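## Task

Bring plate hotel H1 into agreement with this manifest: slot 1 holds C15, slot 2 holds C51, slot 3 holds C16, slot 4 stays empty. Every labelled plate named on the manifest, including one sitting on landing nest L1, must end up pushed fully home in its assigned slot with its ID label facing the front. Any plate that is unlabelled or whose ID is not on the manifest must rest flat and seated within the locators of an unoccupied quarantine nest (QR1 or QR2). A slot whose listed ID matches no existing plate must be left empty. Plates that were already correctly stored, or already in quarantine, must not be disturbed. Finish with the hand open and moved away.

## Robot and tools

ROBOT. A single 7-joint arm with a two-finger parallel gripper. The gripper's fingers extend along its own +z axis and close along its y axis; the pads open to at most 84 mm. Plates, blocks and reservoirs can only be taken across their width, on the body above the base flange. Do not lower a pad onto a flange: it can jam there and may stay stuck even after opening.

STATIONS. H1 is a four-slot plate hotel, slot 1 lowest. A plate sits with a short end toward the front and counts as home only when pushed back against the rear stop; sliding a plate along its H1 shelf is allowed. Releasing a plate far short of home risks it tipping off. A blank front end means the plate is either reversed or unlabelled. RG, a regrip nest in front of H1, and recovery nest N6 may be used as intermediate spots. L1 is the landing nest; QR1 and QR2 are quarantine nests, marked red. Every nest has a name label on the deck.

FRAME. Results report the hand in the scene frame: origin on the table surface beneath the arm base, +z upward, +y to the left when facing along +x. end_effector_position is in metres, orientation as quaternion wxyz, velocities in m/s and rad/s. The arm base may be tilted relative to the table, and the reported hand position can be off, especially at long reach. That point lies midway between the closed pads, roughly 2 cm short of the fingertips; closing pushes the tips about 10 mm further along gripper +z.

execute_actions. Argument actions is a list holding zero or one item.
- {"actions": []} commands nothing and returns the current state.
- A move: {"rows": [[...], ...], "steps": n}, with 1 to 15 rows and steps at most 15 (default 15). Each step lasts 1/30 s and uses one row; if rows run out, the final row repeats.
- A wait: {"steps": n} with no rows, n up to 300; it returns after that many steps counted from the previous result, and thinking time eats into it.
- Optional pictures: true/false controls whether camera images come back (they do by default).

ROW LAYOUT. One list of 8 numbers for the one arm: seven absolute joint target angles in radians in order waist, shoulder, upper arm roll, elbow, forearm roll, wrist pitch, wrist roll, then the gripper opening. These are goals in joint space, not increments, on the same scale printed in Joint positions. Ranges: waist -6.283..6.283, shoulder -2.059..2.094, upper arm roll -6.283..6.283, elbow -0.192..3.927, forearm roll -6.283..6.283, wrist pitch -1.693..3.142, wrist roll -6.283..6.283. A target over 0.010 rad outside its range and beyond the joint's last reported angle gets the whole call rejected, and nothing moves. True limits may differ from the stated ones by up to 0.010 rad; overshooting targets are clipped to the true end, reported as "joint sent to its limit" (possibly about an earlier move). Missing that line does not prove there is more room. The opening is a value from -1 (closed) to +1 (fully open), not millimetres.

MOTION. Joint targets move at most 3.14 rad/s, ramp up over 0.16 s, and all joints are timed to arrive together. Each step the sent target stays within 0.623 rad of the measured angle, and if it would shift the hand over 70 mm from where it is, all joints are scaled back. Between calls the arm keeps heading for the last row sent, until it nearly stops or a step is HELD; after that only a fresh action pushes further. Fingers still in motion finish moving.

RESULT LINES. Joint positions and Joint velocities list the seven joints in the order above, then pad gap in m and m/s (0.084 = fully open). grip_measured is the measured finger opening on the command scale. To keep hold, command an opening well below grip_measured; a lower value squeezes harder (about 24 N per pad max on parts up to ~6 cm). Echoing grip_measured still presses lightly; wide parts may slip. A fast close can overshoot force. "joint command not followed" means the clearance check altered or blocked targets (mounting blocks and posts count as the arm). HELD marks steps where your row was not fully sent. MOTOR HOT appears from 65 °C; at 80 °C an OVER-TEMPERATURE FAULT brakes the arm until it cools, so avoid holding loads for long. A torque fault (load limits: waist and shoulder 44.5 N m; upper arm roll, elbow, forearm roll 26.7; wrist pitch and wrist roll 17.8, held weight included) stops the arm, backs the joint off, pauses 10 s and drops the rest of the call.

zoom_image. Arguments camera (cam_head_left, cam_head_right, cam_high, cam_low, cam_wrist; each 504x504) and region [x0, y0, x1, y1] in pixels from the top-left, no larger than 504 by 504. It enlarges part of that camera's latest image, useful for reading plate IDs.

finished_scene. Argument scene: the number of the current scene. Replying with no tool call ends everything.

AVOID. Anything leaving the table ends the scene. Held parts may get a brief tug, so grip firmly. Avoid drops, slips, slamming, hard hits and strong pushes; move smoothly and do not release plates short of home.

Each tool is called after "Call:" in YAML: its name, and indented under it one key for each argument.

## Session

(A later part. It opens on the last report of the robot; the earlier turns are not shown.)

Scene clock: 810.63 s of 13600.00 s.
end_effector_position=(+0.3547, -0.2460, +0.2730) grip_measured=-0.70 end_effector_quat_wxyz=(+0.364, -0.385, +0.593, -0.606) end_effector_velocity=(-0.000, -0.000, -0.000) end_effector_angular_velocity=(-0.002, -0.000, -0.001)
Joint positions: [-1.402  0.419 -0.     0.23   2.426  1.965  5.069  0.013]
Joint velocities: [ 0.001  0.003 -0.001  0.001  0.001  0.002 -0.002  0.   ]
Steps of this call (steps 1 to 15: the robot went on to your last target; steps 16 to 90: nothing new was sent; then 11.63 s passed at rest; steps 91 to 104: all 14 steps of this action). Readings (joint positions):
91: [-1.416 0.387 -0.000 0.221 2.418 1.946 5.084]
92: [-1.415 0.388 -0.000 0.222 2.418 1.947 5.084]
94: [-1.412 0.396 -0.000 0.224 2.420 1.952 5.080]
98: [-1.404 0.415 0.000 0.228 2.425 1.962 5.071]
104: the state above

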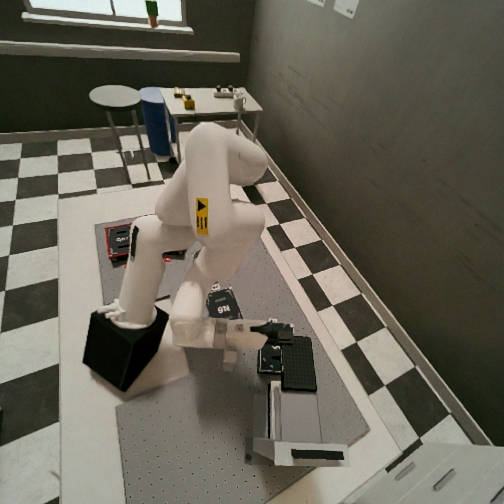

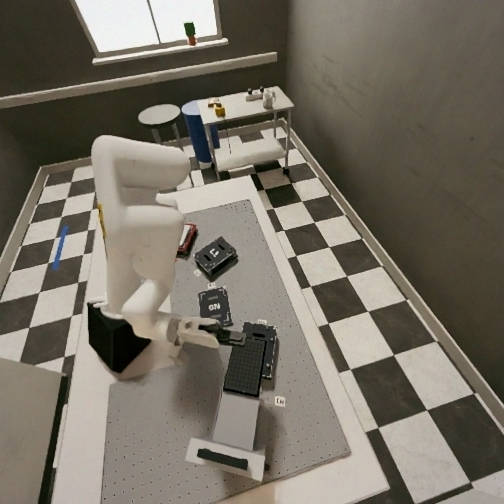

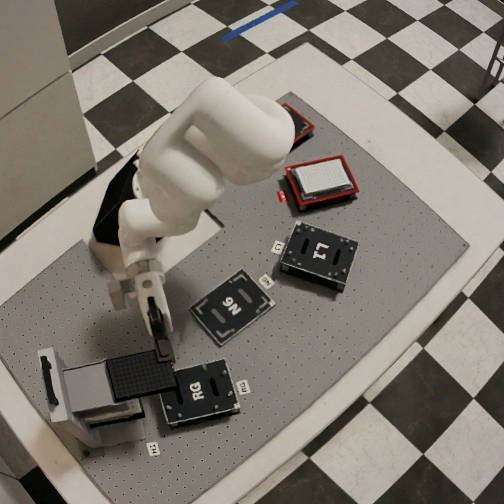

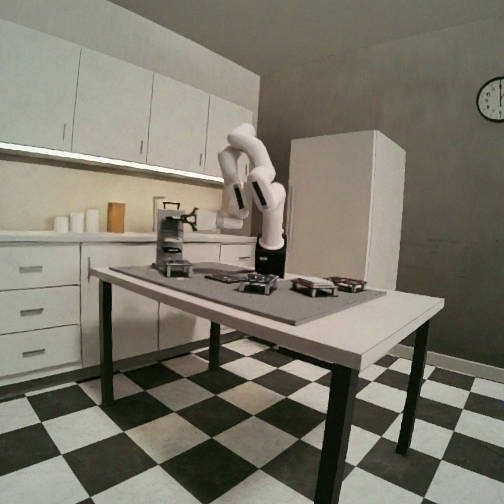

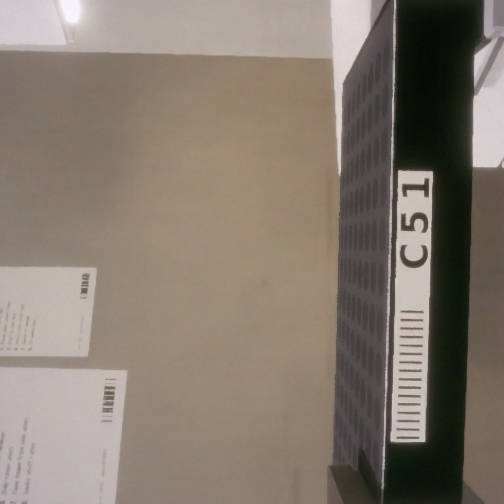

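Call:
execute_actions:
  actions:
    - {"rows":[[-1.4054,0.4119,0,0.2279,2.4242,1.9610,5.0725,-1],[-1.4090,0.4148,0,0.2307,2.4205,1.9607,5.0719,-1],[-1.4133,0.4184,0,0.2341,2.4159,1.9604,5.0712,-1],[-1.4187,0.4230,0,0.2385,2.4102,1.9599,5.0703,-1],[-1.4241,0.4276,0,0.2429,2.4045,1.9593,5.0694,-1],[-1.4302,0.4327,0,0.2480,2.3983,1.9587,5.0685,-1],[-1.4362,0.4377,0,0.2530,2.3921,1.9581,5.0676,-1],[-1.4420,0.4428,0,0.2581,2.3861,1.9574,5.0668,-1],[-1.4477,0.4479,0,0.2632,2.3801,1.9566,5.0660,-1],[-1.4534,0.4529,0,0.2682,2.3743,1.9558,5.0653,-1],[-1.4590,0.4578,0,0.2732,2.3686,1.9550,5.0647,-1],[-1.4671,0.4652,0,0.2809,2.3602,1.9539,5.0638,-1],[-1.4750,0.4725,0,0.2887,2.3521,1.9526,5.0630,-1],[-1.4828,0.4798,0,0.2964,2.3442,1.9512,5.0623,-1],[-1.4905,0.4869,0,0.3041,2.3364,1.9498,5.0618,-1]],"steps":15}
  pictures: false

Call:
execute_actions:
  actions:
    - {"steps":12}

Call:
zoom_image:
  camera: "cam_wrist"
  region: [324,0,504,220]

Call:
zoom_image:
  camera: "cam_head_right"
  region: [200,360,280,440]

Scene clock: 849.63 s of 13600.00 s.
end_effector_position=(+0.3469, -0.2623, +0.2744) grip_measured=-0.70 end_effector_quat_wxyz=(+0.364, -0.384, +0.593, -0.606) end_effector_velocity=(-0.031, -0.064, +0.000) end_effector_angular_velocity=(-0.000, -0.001, -0.000)
Joint positions: [-1.464  0.463  0.     0.279  2.363  1.954  5.064  0.013]
Joint velocities: [-0.212  0.193 -0.     0.202 -0.216 -0.033 -0.022  0.   ]
Steps of this call (steps 1 to 15: the robot went on to your last target; steps 16 to 90: nothing new was sent; then 35.50 s passed at rest; steps 91 to 105: all 15 steps of this action). Readings (joint positions):
91: [-1.402 0.419 0.000 0.230 2.426 1.965 5.069]
92: [-1.403 0.418 0.000 0.229 2.425 1.964 5.070]
94: [-1.407 0.417 0.000 0.231 2.422 1.963 5.071]
98: [-1.423 0.427 0.000 0.242 2.406 1.960 5.069]
105: the state above

Scene clock: 850.03 s of 13600.00 s.
end_effector_position=(+0.3431, -0.2701, +0.2744) grip_measured=-0.70 end_effector_quat_wxyz=(+0.364, -0.384, +0.593, -0.606) end_effector_velocity=(-0.001, -0.001, +0.000) end_effector_angular_velocity=(-0.000, +0.001, -0.001)
Joint positions: [-1.49   0.487  0.     0.304  2.337  1.95   5.062  0.013]
Joint velocities: [-0.002  0.002 -0.002  0.003 -0.003 -0.001  0.    -0.   ]
Steps of this call (steps 1 to 12: the robot went on to your last target). Readings (joint positions):
1: [-1.471 0.469 0.000 0.286 2.356 1.953 5.064]
2: [-1.478 0.475 -0.000 0.292 2.350 1.952 5.063]
4: [-1.485 0.482 -0.001 0.299 2.343 1.951 5.062]
8: [-1.489 0.486 0.000 0.303 2.338 1.950 5.062]
12: the state above

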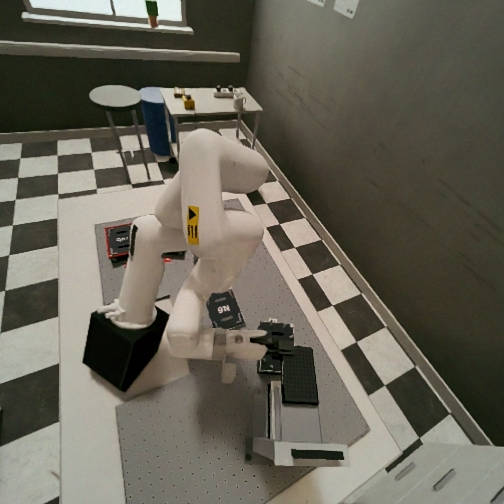

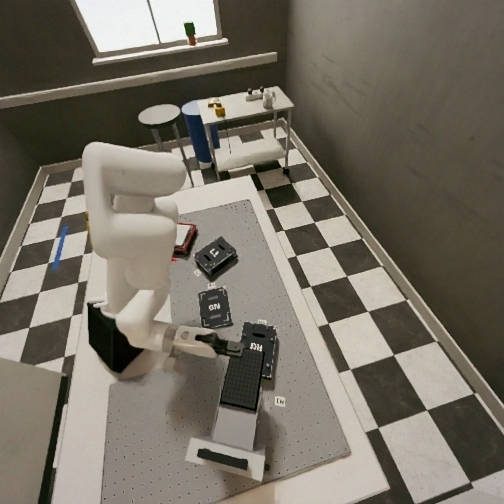

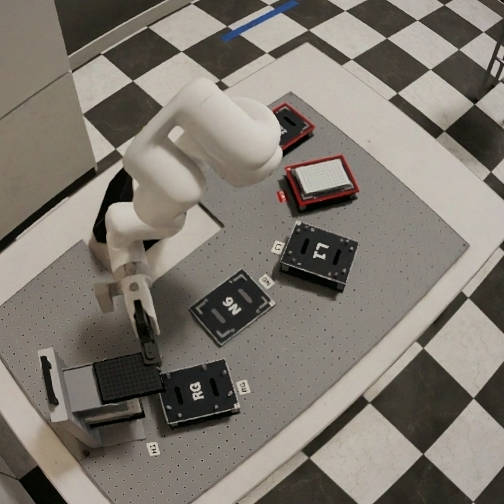

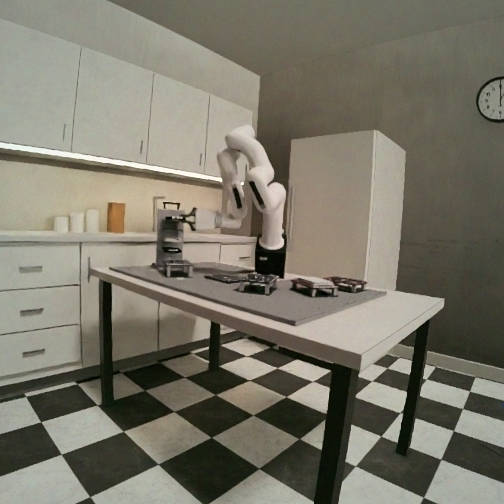

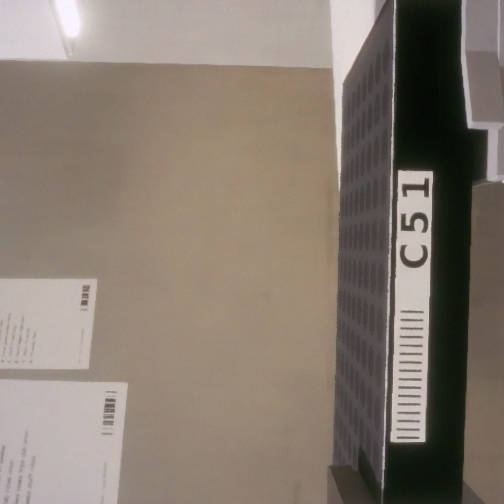

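Region (324, 0, 504, 220) of cam_wrist's 504x504 image, scaled by 2.291, with more detail than that image has; it fills the left 412 columns of this view, and the rest is white.

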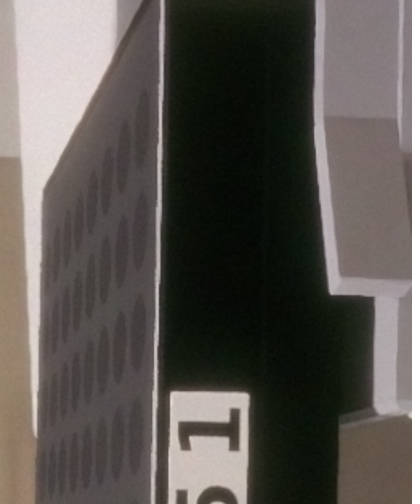

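Region (200, 360, 280, 440) of cam_head_right's 504x504 image, scaled by 6.300, with more detail than that image has.

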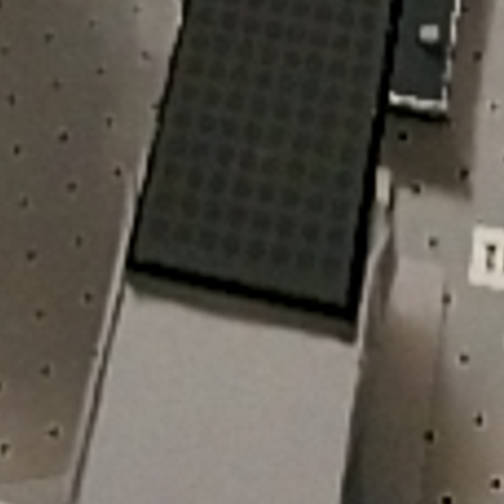

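Call:
execute_actions:
  actions: []

Scene clock: 879.07 s of 13600.00 s.
end_effector_position=(+0.3429, -0.2703, +0.2745) grip_measured=-0.70 end_effector_quat_wxyz=(+0.364, -0.384, +0.593, -0.606) end_effector_velocity=(+0.000, -0.000, +0.000) end_effector_angular_velocity=(-0.000, -0.000, +0.000)
Joint positions: [-1.49   0.487  0.     0.304  2.336  1.95   5.062  0.013]
Joint velocities: [-0.  0. -0.  0. -0.  0.  0. -0.]
Steps of this call (steps 1 to 30: the robot went on to your last target; steps 31 to 90: nothing new was sent; then 26.03 s passed at rest). Readings (joint positions):
1: [-1.490 0.487 0.000 0.304 2.337 1.950 5.062]
2: [-1.490 0.487 0.000 0.304 2.337 1.950 5.062]
4: [-1.490 0.487 0.000 0.304 2.336 1.950 5.062]
8: [-1.490 0.487 0.000 0.304 2.336 1.950 5.062]
90: the state above
The arm was judged still, so your last target was given up. Only a new action makes it travel on or press farther. Fingers that are still opening or closing keep moving.

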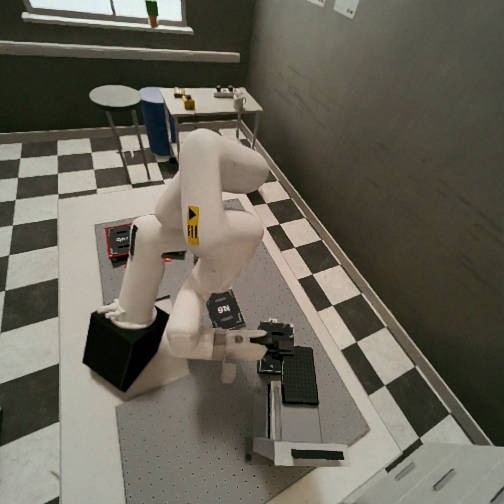

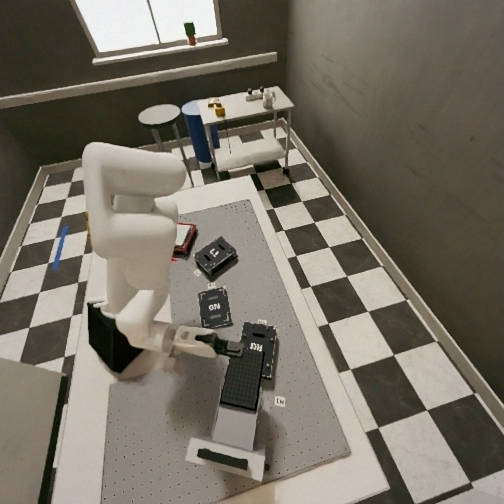

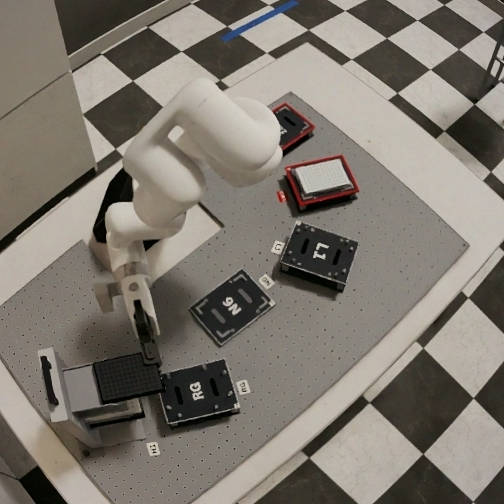

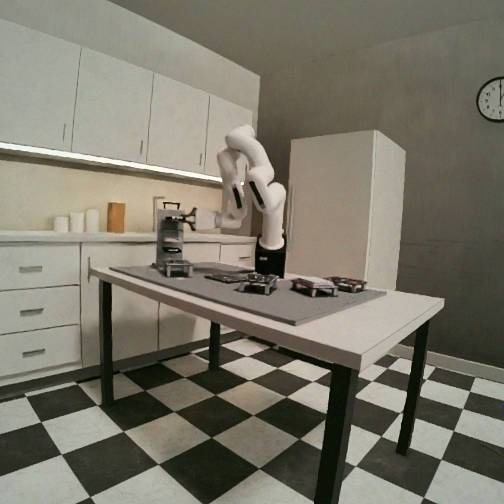

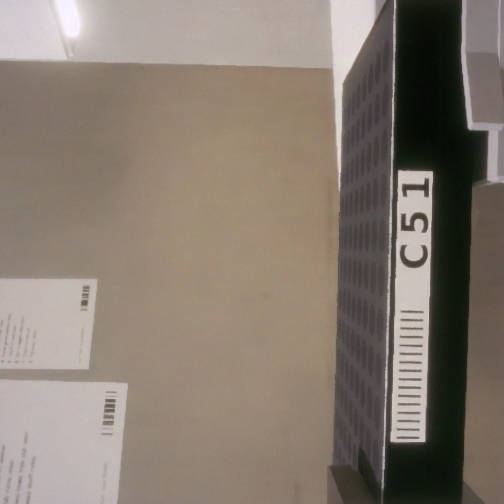

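Call:
zoom_image:
  camera: "cam_low"
  region: [140, 190, 230, 280]

Call:
zoom_image:
  camera: "cam_high"
  region: [30, 300, 200, 470]

Region (140, 190, 230, 280) of cam_low's 504x504 image, scaled by 5.600, with more detail than that image has.

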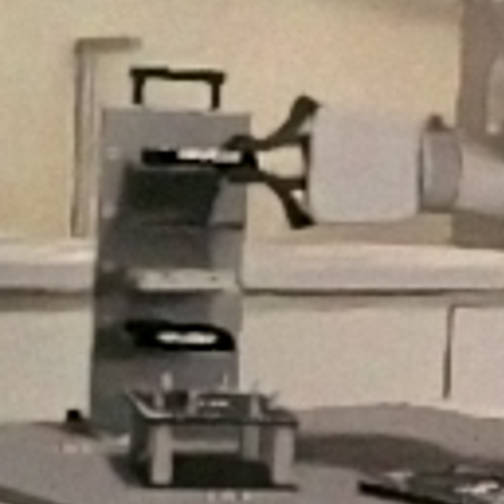

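Region (30, 300, 200, 470) of cam_high's 504x504 image, scaled by 2.965, with more detail than that image has.

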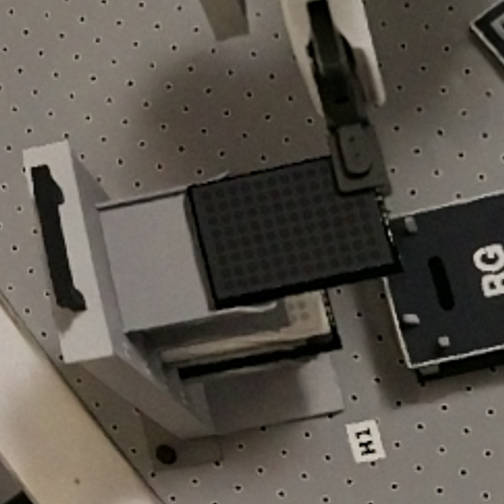

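Call:
execute_actions:
  actions:
    - {"rows":[[-1.4966,0.4928,0,0.3106,2.3302,1.9486,5.0614,-1],[-1.5027,0.4986,0,0.3171,2.3241,1.9473,5.0610,-1],[-1.5086,0.5044,0,0.3236,2.3182,1.9460,5.0607,-1],[-1.5145,0.5102,0,0.3301,2.3123,1.9447,5.0605,-1],[-1.5202,0.5159,0,0.3366,2.3067,1.9434,5.0604,-1],[-1.5259,0.5216,0,0.3432,2.3011,1.9421,5.0603,-1],[-1.5314,0.5273,0,0.3497,2.2957,1.9407,5.0603,-1],[-1.5368,0.5329,0,0.3563,2.2903,1.9393,5.0603,-1],[-1.5421,0.5385,0,0.3629,2.2851,1.9379,5.0604,-1],[-1.5473,0.5440,0,0.3695,2.2800,1.9365,5.0606,-1],[-1.5524,0.5495,0,0.3761,2.2751,1.9350,5.0608,-1],[-1.5575,0.5550,0,0.3827,2.2702,1.9336,5.0611,-1],[-1.5625,0.5605,0,0.3893,2.2654,1.9321,5.0614,-1],[-1.5674,0.5659,0,0.3960,2.2607,1.9307,5.0618,-1]],"steps":15}
  pictures: false

Call:
execute_actions:
  actions:
    - {"steps":10}

Scene clock: 916.20 s of 13600.00 s.
end_effector_position=(+0.3318, -0.2935, +0.2744) grip_measured=-0.70 end_effector_quat_wxyz=(+0.364, -0.384, +0.593, -0.606) end_effector_velocity=(-0.028, -0.057, -0.000) end_effector_angular_velocity=(-0.002, +0.002, -0.004)
Joint positions: [-1.554  0.552 -0.     0.379  2.273  1.934  5.061  0.013]
Joint velocities: [-0.141  0.154 -0.001  0.183 -0.133 -0.04   0.007 -0.   ]
Steps of this call (steps 1 to 90: nothing new was sent; then 33.63 s passed at rest; steps 91 to 105: all 15 steps of this action). Readings (joint positions):
91: [-1.491 0.487 0.000 0.304 2.336 1.950 5.062]
92: [-1.492 0.488 0.000 0.305 2.335 1.950 5.062]
94: [-1.498 0.494 0.000 0.312 2.329 1.948 5.061]
98: [-1.518 0.514 -0.000 0.334 2.309 1.944 5.061]
105: the state above

Scene clock: 916.53 s of 13600.00 s.
end_effector_position=(+0.3295, -0.2984, +0.2743) grip_measured=-0.70 end_effector_quat_wxyz=(+0.364, -0.385, +0.593, -0.606) end_effector_velocity=(-0.001, -0.001, +0.000) end_effector_angular_velocity=(-0.001, +0.001, -0.001)
Joint positions: [-1.567  0.566  0.     0.396  2.261  1.931  5.062  0.013]
Joint velocities: [-0.003  0.002 -0.001  0.003 -0.002 -0.001  0.    -0.   ]
Steps of this call (steps 1 to 10: the robot went on to your last target). Readings (joint positions):
1: [-1.559 0.556 -0.000 0.385 2.269 1.933 5.061]
2: [-1.562 0.560 -0.000 0.389 2.267 1.932 5.061]
4: [-1.565 0.563 -0.000 0.393 2.263 1.931 5.062]
8: [-1.567 0.565 0.000 0.395 2.261 1.931 5.062]
10: the state above

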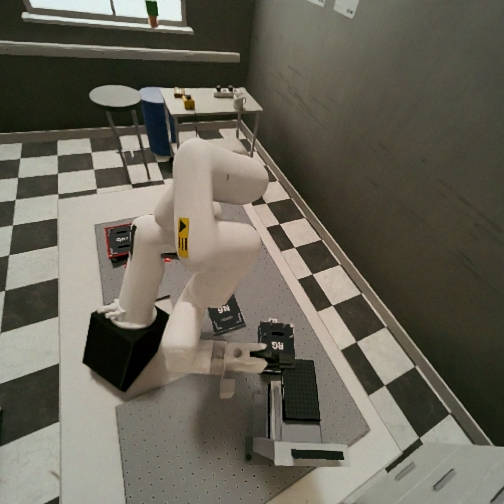

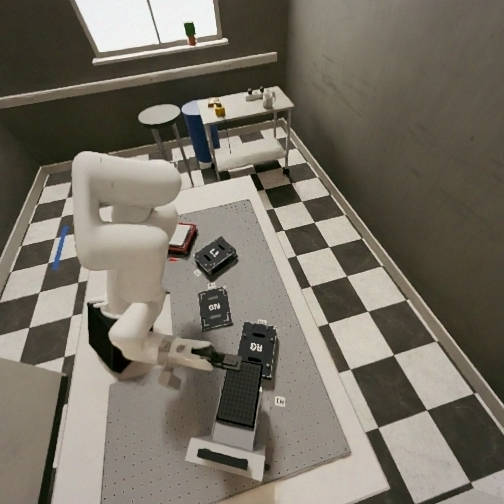

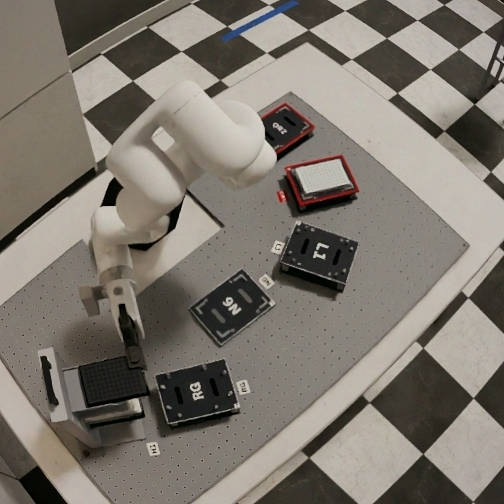

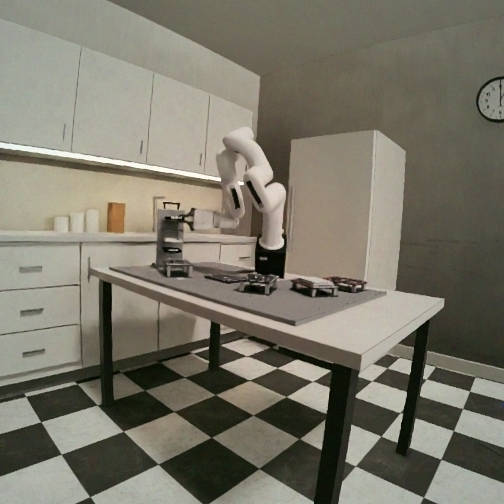

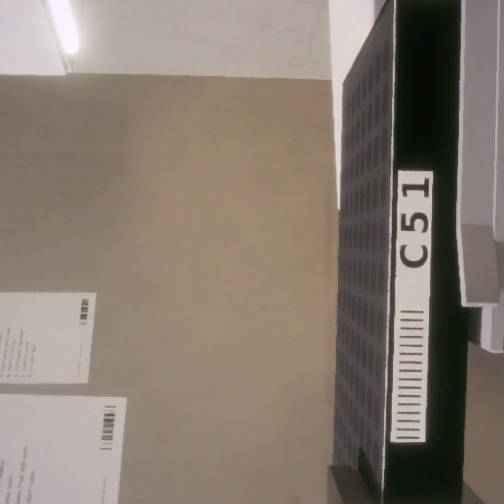

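Call:
execute_actions:
  actions:
    - {"rows":[[-1.5722,0.5713,0,0.4026,2.2561,1.9292,5.0623,-1],[-1.5769,0.5767,0,0.4093,2.2516,1.9278,5.0628,-1],[-1.5816,0.5820,0,0.4160,2.2472,1.9263,5.0634,-1],[-1.5862,0.5873,0,0.4226,2.2429,1.9248,5.0640,-1],[-1.5907,0.5926,0,0.4293,2.2386,1.9234,5.0646,-1],[-1.5952,0.5979,0,0.4360,2.2344,1.9220,5.0653,-1],[-1.5996,0.6032,0,0.4427,2.2303,1.9205,5.0661,-1],[-1.6040,0.6084,0,0.4494,2.2262,1.9191,5.0669,-1],[-1.6083,0.6137,0,0.4561,2.2222,1.9177,5.0677,-1]],"steps":15}
  pictures: false

Call:
execute_actions:
  actions:
    - {"steps":5}

Scene clock: 928.53 s of 13600.00 s.
end_effector_position=(+0.3206, -0.3162, +0.2744) grip_measured=-0.70 end_effector_quat_wxyz=(+0.364, -0.385, +0.593, -0.606) end_effector_velocity=(-0.001, -0.004, -0.002) end_effector_angular_velocity=(+0.007, -0.001, +0.008)
Joint positions: [-1.607  0.612 -0.     0.454  2.224  1.918  5.067  0.013]
Joint velocities: [-0.014  0.02   0.005  0.023 -0.019 -0.005  0.004  0.   ]
Steps of this call (steps 1 to 30: the robot went on to your last target; steps 31 to 90: nothing new was sent; then 8.50 s passed at rest; steps 91 to 105: all 15 steps of this action). Readings (joint positions):
91: [-1.568 0.566 0.000 0.396 2.261 1.931 5.062]
92: [-1.568 0.567 0.000 0.397 2.259 1.930 5.062]
94: [-1.573 0.572 0.000 0.404 2.255 1.929 5.062]
98: [-1.589 0.590 -0.000 0.427 2.241 1.924 5.064]
105: the state above

Scene clock: 928.70 s of 13600.00 s.
end_effector_position=(+0.3206, -0.3165, +0.2743) grip_measured=-0.70 end_effector_quat_wxyz=(+0.364, -0.385, +0.593, -0.606) end_effector_velocity=(-0.000, -0.001, +0.001) end_effector_angular_velocity=(-0.002, -0.001, +0.000)
Joint positions: [-1.608  0.613  0.     0.456  2.222  1.918  5.068  0.013]
Joint velocities: [-0.002  0.002 -0.001  0.003 -0.002  0.001 -0.     0.   ]
Steps of this call (steps 1 to 5: the robot went on to your last target). Readings (joint positions):
1: [-1.607 0.613 -0.000 0.455 2.223 1.918 5.068]
2: [-1.608 0.613 0.000 0.455 2.223 1.918 5.068]
4: [-1.608 0.613 0.000 0.456 2.222 1.918 5.068]
5: the state above

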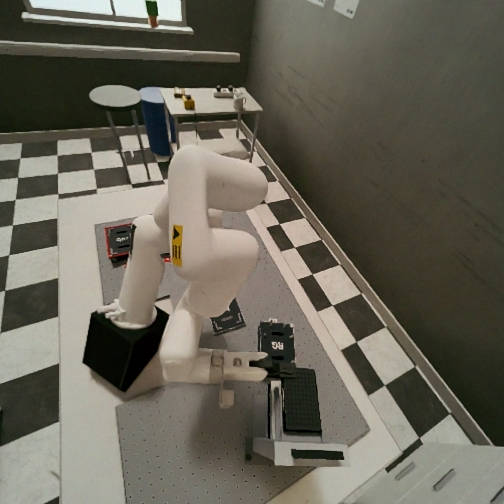

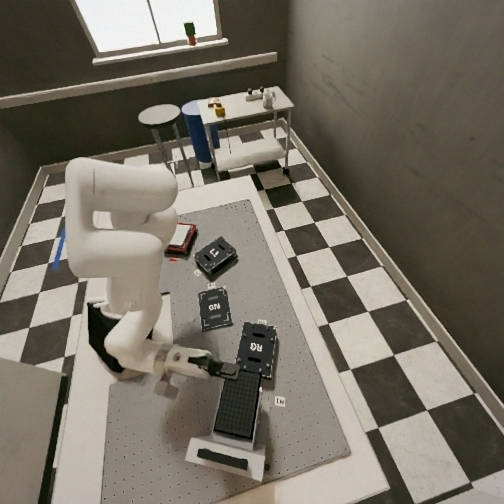

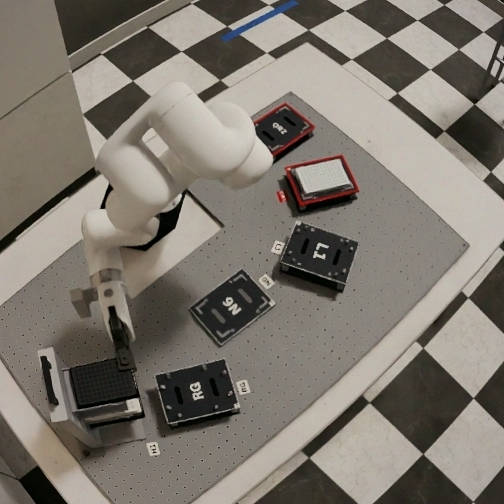

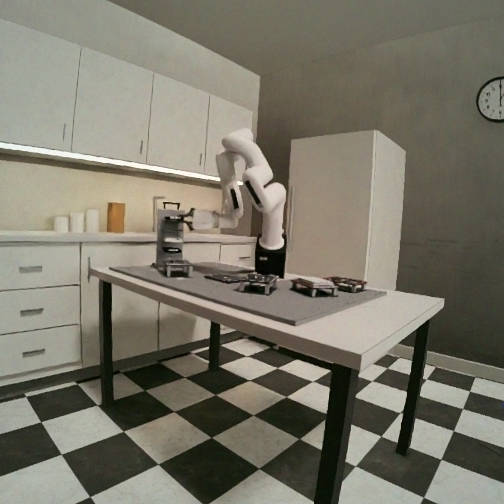

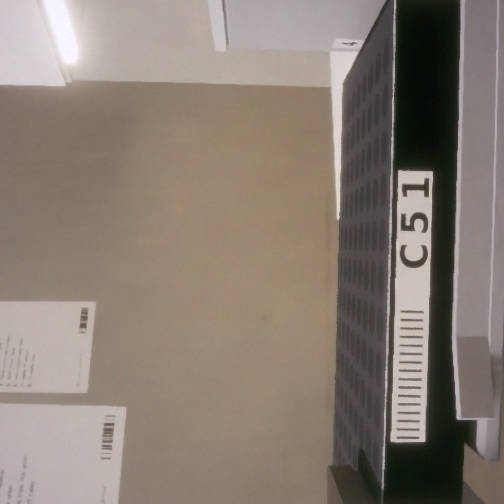

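Call:
zoom_image:
  camera: "cam_wrist"
  region: [384, 384, 504, 504]

Region (384, 384, 504, 504) of cam_wrist's 504x504 image, scaled by 4.200, with more detail than that image has.

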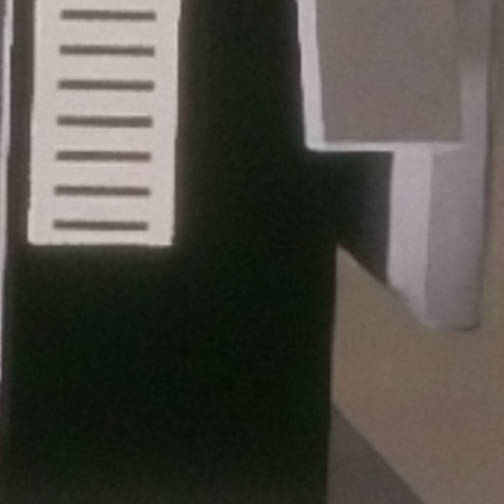

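Call:
execute_actions:
  actions:
    - {"rows":[[-1.6105,0.6163,0,0.4595,2.2203,1.9170,5.0682,-1],[-1.6126,0.6189,0,0.4628,2.2183,1.9163,5.0686,-1],[-1.6147,0.6215,0,0.4662,2.2164,1.9156,5.0691,-1],[-1.6169,0.6241,0,0.4696,2.2144,1.9149,5.0696,-1],[-1.6190,0.6267,0,0.4730,2.2125,1.9143,5.0700,-1],[-1.6211,0.6293,0,0.4763,2.2106,1.9136,5.0705,-1],[-1.6211,0.6293,0,0.4763,2.2106,1.9136,5.0705,-1],[-1.6203,0.6311,0,0.4768,2.2110,1.9145,5.0695,-1],[-1.6195,0.6330,0,0.4774,2.2115,1.9153,5.0684,-1],[-1.6188,0.6348,0,0.4779,2.2119,1.9162,5.0674,-1],[-1.6180,0.6366,0,0.4784,2.2123,1.9170,5.0663,-1]],"steps":15}
  pictures: false

Call:
execute_actions:
  actions:
    - {"steps":7}

Call:
zoom_image:
  camera: "cam_wrist"
  region: [384, 384, 504, 504]

Scene clock: 948.67 s of 13600.00 s.
end_effector_position=(+0.3174, -0.3226, +0.2728) grip_measured=-0.70 end_effector_quat_wxyz=(+0.364, -0.384, +0.593, -0.606) end_effector_velocity=(-0.000, -0.002, -0.002) end_effector_angular_velocity=(-0.004, -0.002, +0.001)
Joint positions: [-1.618  0.635  0.     0.478  2.212  1.917  5.067  0.013]
Joint velocities: [ 0.003  0.015 -0.001  0.009  0.002  0.007 -0.007  0.   ]
Steps of this call (steps 1 to 15: the robot went on to your last target; steps 16 to 90: nothing new was sent; then 16.47 s passed at rest; steps 91 to 105: all 15 steps of this action). Readings (joint positions):
91: [-1.608 0.614 0.000 0.456 2.222 1.918 5.068]
92: [-1.609 0.614 0.000 0.457 2.222 1.918 5.068]
94: [-1.611 0.617 0.000 0.460 2.220 1.917 5.068]
98: [-1.618 0.625 -0.000 0.471 2.214 1.915 5.070]
105: the state above

Scene clock: 948.90 s of 13600.00 s.
end_effector_position=(+0.3174, -0.3227, +0.2726) grip_measured=-0.70 end_effector_quat_wxyz=(+0.364, -0.385, +0.593, -0.606) end_effector_velocity=(-0.000, +0.000, -0.001) end_effector_angular_velocity=(+0.003, +0.001, +0.000)
Joint positions: [-1.618  0.636 -0.     0.478  2.212  1.917  5.066  0.013]
Joint velocities: [ 0.     0.002  0.001  0.    -0.001 -0.    -0.     0.   ]
Steps of this call (steps 1 to 7: the robot went on to your last target). Readings (joint positions):
1: [-1.618 0.636 0.000 0.478 2.212 1.917 5.067]
2: [-1.618 0.636 -0.000 0.478 2.212 1.917 5.067]
4: [-1.618 0.636 -0.000 0.478 2.212 1.917 5.066]
7: the state above

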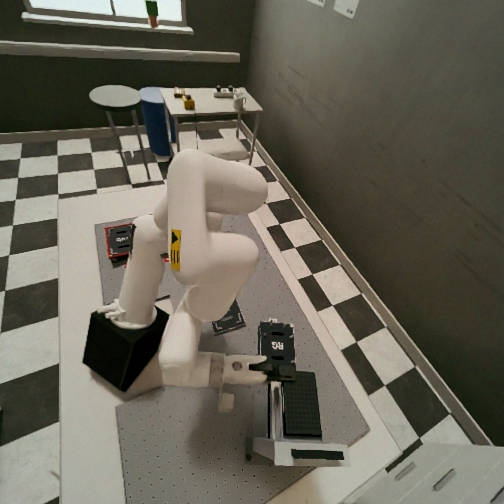

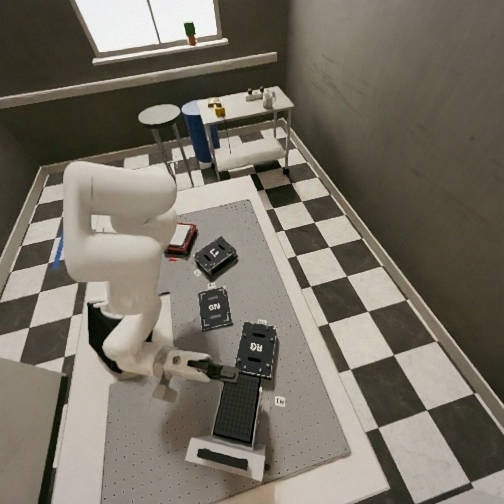

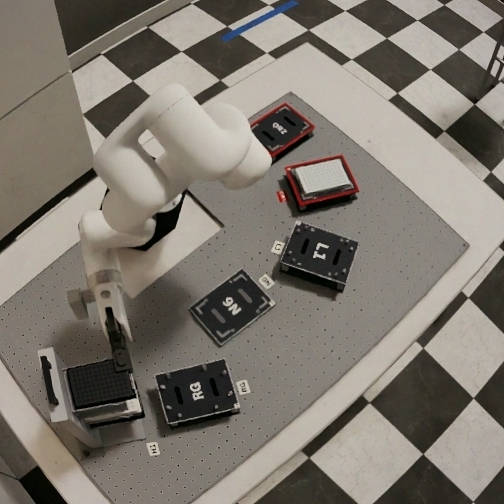

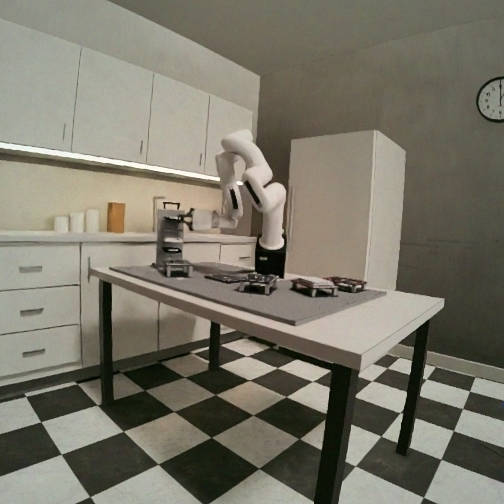

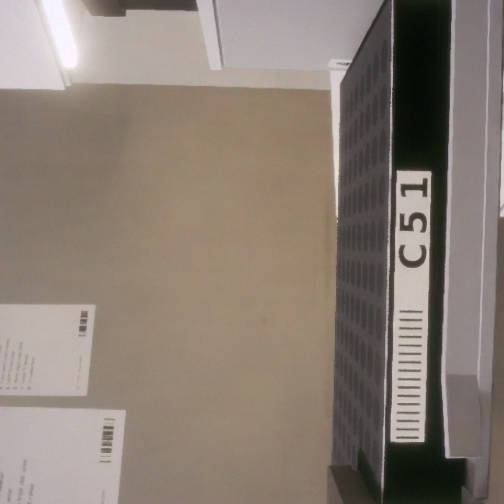

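Region (384, 384, 504, 504) of cam_wrist's 504x504 image, scaled by 4.200, with more detail than that image has.

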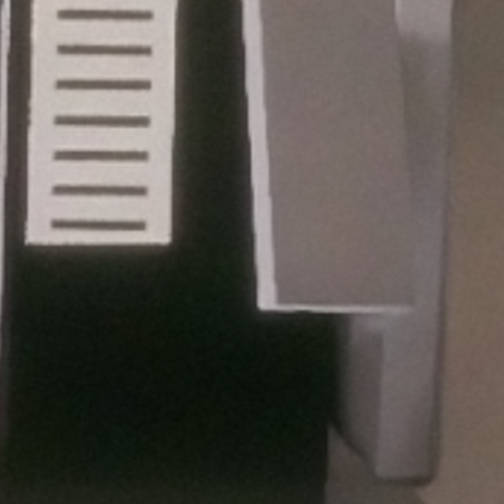

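Call:
execute_actions:
  actions:
    - {"rows":[[-1.6180,0.6366,0,0.4784,2.2123,1.9170,5.0663,-0.85],[-1.6180,0.6366,0,0.4784,2.2123,1.9170,5.0663,-0.75],[-1.6180,0.6366,0,0.4784,2.2123,1.9170,5.0663,-0.7],[-1.6180,0.6366,0,0.4784,2.2123,1.9170,5.0663,-0.67],[-1.6180,0.6366,0,0.4784,2.2123,1.9170,5.0663,-0.65],[-1.6180,0.6366,0,0.4784,2.2123,1.9170,5.0663,-0.63],[-1.6180,0.6366,0,0.4784,2.2123,1.9170,5.0663,-0.6],[-1.6180,0.6366,0,0.4784,2.2123,1.9170,5.0663,-0.56],[-1.6180,0.6366,0,0.4784,2.2123,1.9170,5.0663,-0.5],[-1.6180,0.6366,0,0.4784,2.2123,1.9170,5.0663,-0.44],[-1.6180,0.6366,0,0.4784,2.2123,1.9170,5.0663,-0.38],[-1.6180,0.6366,0,0.4784,2.2123,1.9170,5.0663,-0.3]],"steps":15}

Scene clock: 960.67 s of 13600.00 s.
end_effector_position=(+0.3173, -0.3227, +0.2724) grip_measured=-0.33 end_effector_quat_wxyz=(+0.364, -0.385, +0.593, -0.606) end_effector_velocity=(+0.000, +0.000, +0.000) end_effector_angular_velocity=(+0.000, -0.001, +0.001)
Joint positions: [-1.618  0.637 -0.     0.478  2.212  1.917  5.066  0.03 ]
Joint velocities: [-0.    -0.     0.001 -0.    -0.     0.     0.     0.012]
Steps of this call (steps 1 to 15: the robot went on to your last target; steps 16 to 90: nothing new was sent; then 8.27 s passed at rest; steps 91 to 105: all 15 steps of this action). Readings (joint positions):
91: [-1.618 0.637 0.000 0.478 2.212 1.917 5.066]
92: [-1.618 0.637 0.000 0.478 2.212 1.917 5.066]
94: [-1.618 0.637 -0.000 0.478 2.212 1.917 5.066]
98: [-1.618 0.637 0.000 0.478 2.212 1.917 5.066]
105: the state above

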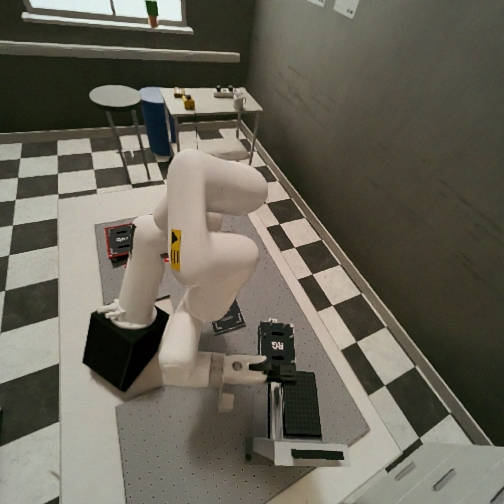

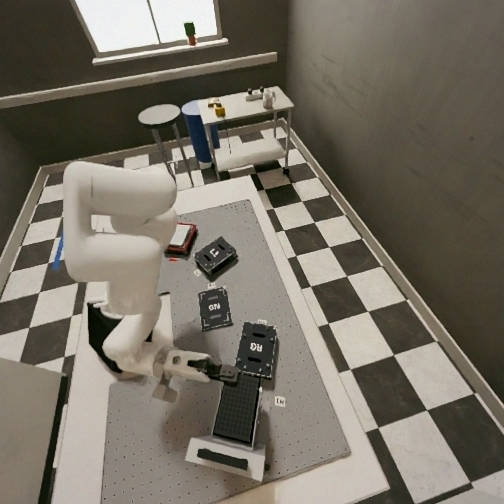

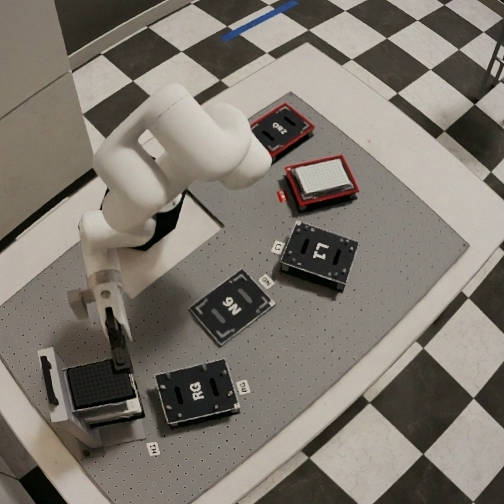

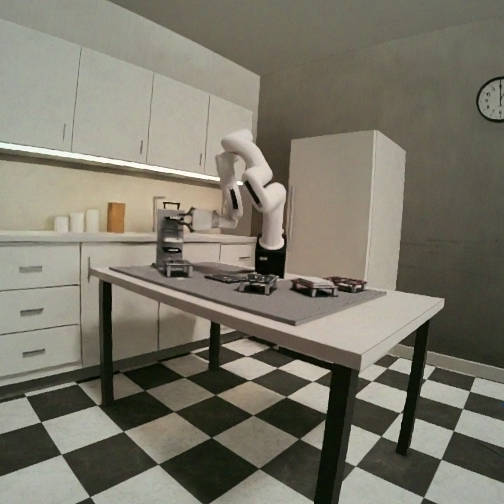

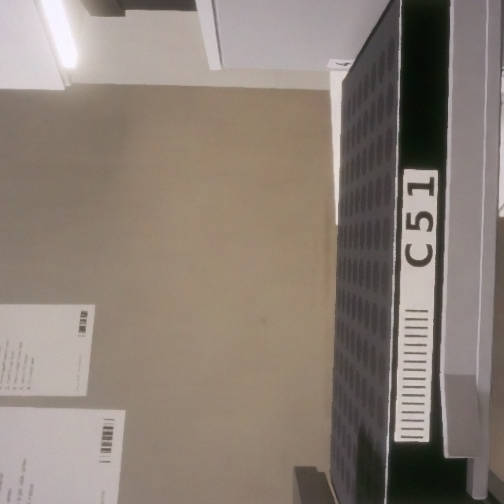

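Call:
execute_actions:
  actions:
    - {"rows":[[-1.6150,0.6290,0,0.4710,2.2155,1.9170,5.0670,-0.3],[-1.6110,0.6210,0,0.4635,2.2190,1.9175,5.0675,-0.3],[-1.6040,0.6084,0,0.4494,2.2262,1.9191,5.0669,-0.3],[-1.5952,0.5979,0,0.4360,2.2344,1.9220,5.0653,-0.3],[-1.5862,0.5873,0,0.4226,2.2429,1.9248,5.0640,-0.3],[-1.5769,0.5767,0,0.4093,2.2516,1.9278,5.0628,-0.3],[-1.5674,0.5659,0,0.3960,2.2607,1.9307,5.0618,-0.3],[-1.5575,0.5550,0,0.3827,2.2702,1.9336,5.0611,-0.3],[-1.5473,0.5440,0,0.3695,2.2800,1.9365,5.0606,-0.3],[-1.5368,0.5329,0,0.3563,2.2903,1.9393,5.0603,-0.3],[-1.5259,0.5216,0,0.3432,2.3011,1.9421,5.0603,-0.3],[-1.5145,0.5102,0,0.3301,2.3123,1.9447,5.0605,-0.3],[-1.5027,0.4986,0,0.3171,2.3241,1.9473,5.0610,-0.3],[-1.4905,0.4869,0,0.3041,2.3364,1.9498,5.0618,-0.3]],"steps":15}
  pictures: false

Call:
execute_actions:
  actions:
    - {"rows":[[-1.4860,0.4800,0,0.3076,2.3203,1.9397,5.0498,-0.3],[-1.4771,0.4664,0,0.3147,2.2881,1.9196,5.0257,-0.3],[-1.4638,0.4458,0,0.3253,2.2399,1.8893,4.9897,-0.3],[-1.4459,0.4184,0,0.3395,2.1756,1.8490,4.9416,-0.3],[-1.4236,0.3842,0,0.3572,2.0951,1.7986,4.8815,-0.3],[-1.4013,0.3499,0,0.3749,2.0147,1.7482,4.8214,-0.3],[-1.3790,0.3157,0,0.3926,1.9343,1.6978,4.7614,-0.3],[-1.3568,0.2814,0,0.4103,1.8539,1.6474,4.7013,-0.3],[-1.3345,0.2472,0,0.4280,1.7735,1.5970,4.6412,-0.3],[-1.3122,0.2129,0,0.4457,1.6930,1.5466,4.5811,-0.3],[-1.2899,0.1787,0,0.4634,1.6126,1.4962,4.5210,-0.3],[-1.2676,0.1445,0,0.4811,1.5322,1.4458,4.4609,-0.3],[-1.2453,0.1102,0,0.4987,1.4518,1.3953,4.4008,-0.3],[-1.2230,0.0760,0,0.5164,1.3714,1.3449,4.3407,-0.3],[-1.2007,0.0417,0,0.5341,1.2909,1.2945,4.2806,-0.3]],"steps":15}

Scene clock: 1012.90 s of 13600.00 s.
end_effector_position=(+0.3381, -0.2811, +0.2743) grip_measured=-0.32 end_effector_quat_wxyz=(+0.364, -0.384, +0.593, -0.606) end_effector_velocity=(+0.057, +0.117, -0.000) end_effector_angular_velocity=(+0.004, -0.001, +0.008)
Joint positions: [-1.521  0.518  0.     0.339  2.306  1.943  5.061  0.03 ]
Joint velocities: [ 0.319 -0.324  0.003 -0.37   0.31   0.075  0.005  0.   ]
Steps of this call (steps 1 to 15: the robot went on to your last target; steps 16 to 90: nothing new was sent; then 48.73 s passed at rest; steps 91 to 105: all 15 steps of this action). Readings (joint positions):
91: [-1.618 0.636 -0.000 0.478 2.212 1.917 5.066]
92: [-1.617 0.635 -0.000 0.477 2.213 1.917 5.066]
94: [-1.613 0.627 -0.000 0.468 2.217 1.918 5.067]
98: [-1.589 0.593 -0.000 0.429 2.240 1.924 5.064]
105: the state above

Scene clock: 1013.40 s of 13600.00 s.
end_effector_position=(+0.4065, -0.1423, +0.2105) grip_measured=-0.32 end_effector_quat_wxyz=(-0.305, +0.802, -0.324, +0.399) end_effector_velocity=(-0.056, +0.353, -0.183) end_effector_angular_velocity=(-2.224, +1.671, +3.574)
Joint positions: [-1.317  0.221  0.001  0.442  1.711  1.558  4.595  0.03 ]
Joint velocities: [ 0.654 -1.     0.006  0.511 -2.332 -1.453 -1.738  0.   ]
Steps of this call (steps 1 to 15: all 15 steps of this action). Readings (joint positions):
1: [-1.511 0.508 0.000 0.328 2.315 1.945 5.061]
2: [-1.503 0.499 0.001 0.320 2.318 1.944 5.058]
4: [-1.489 0.482 -0.000 0.316 2.302 1.930 5.041]
8: [-1.445 0.416 -0.001 0.343 2.164 1.842 4.934]
15: the state above

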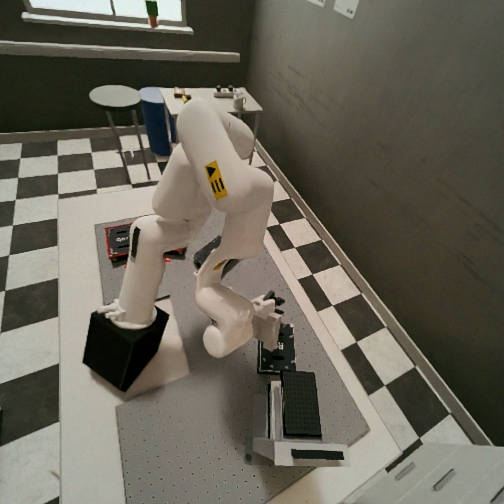

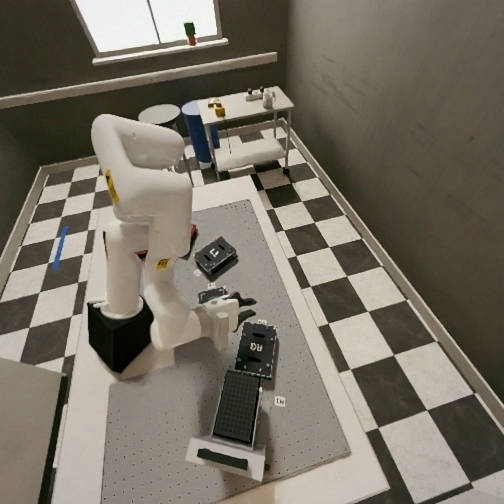

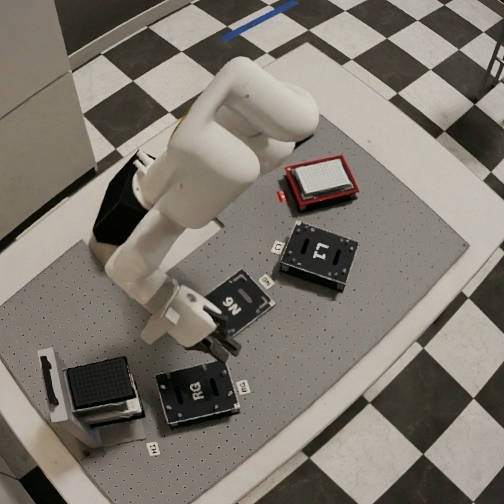

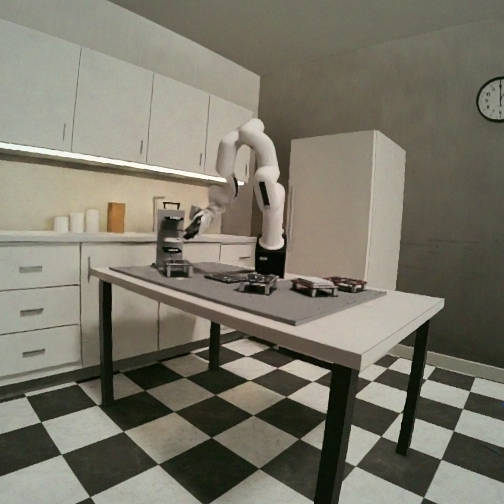

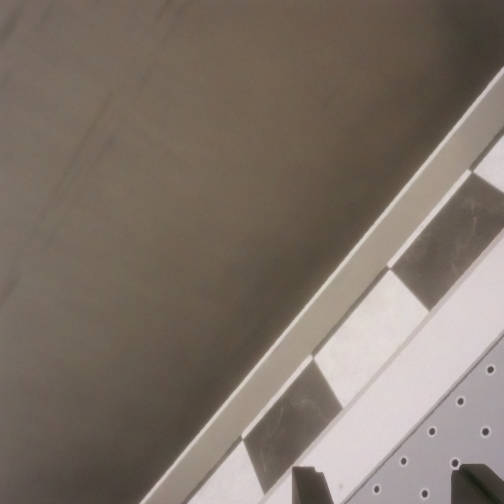

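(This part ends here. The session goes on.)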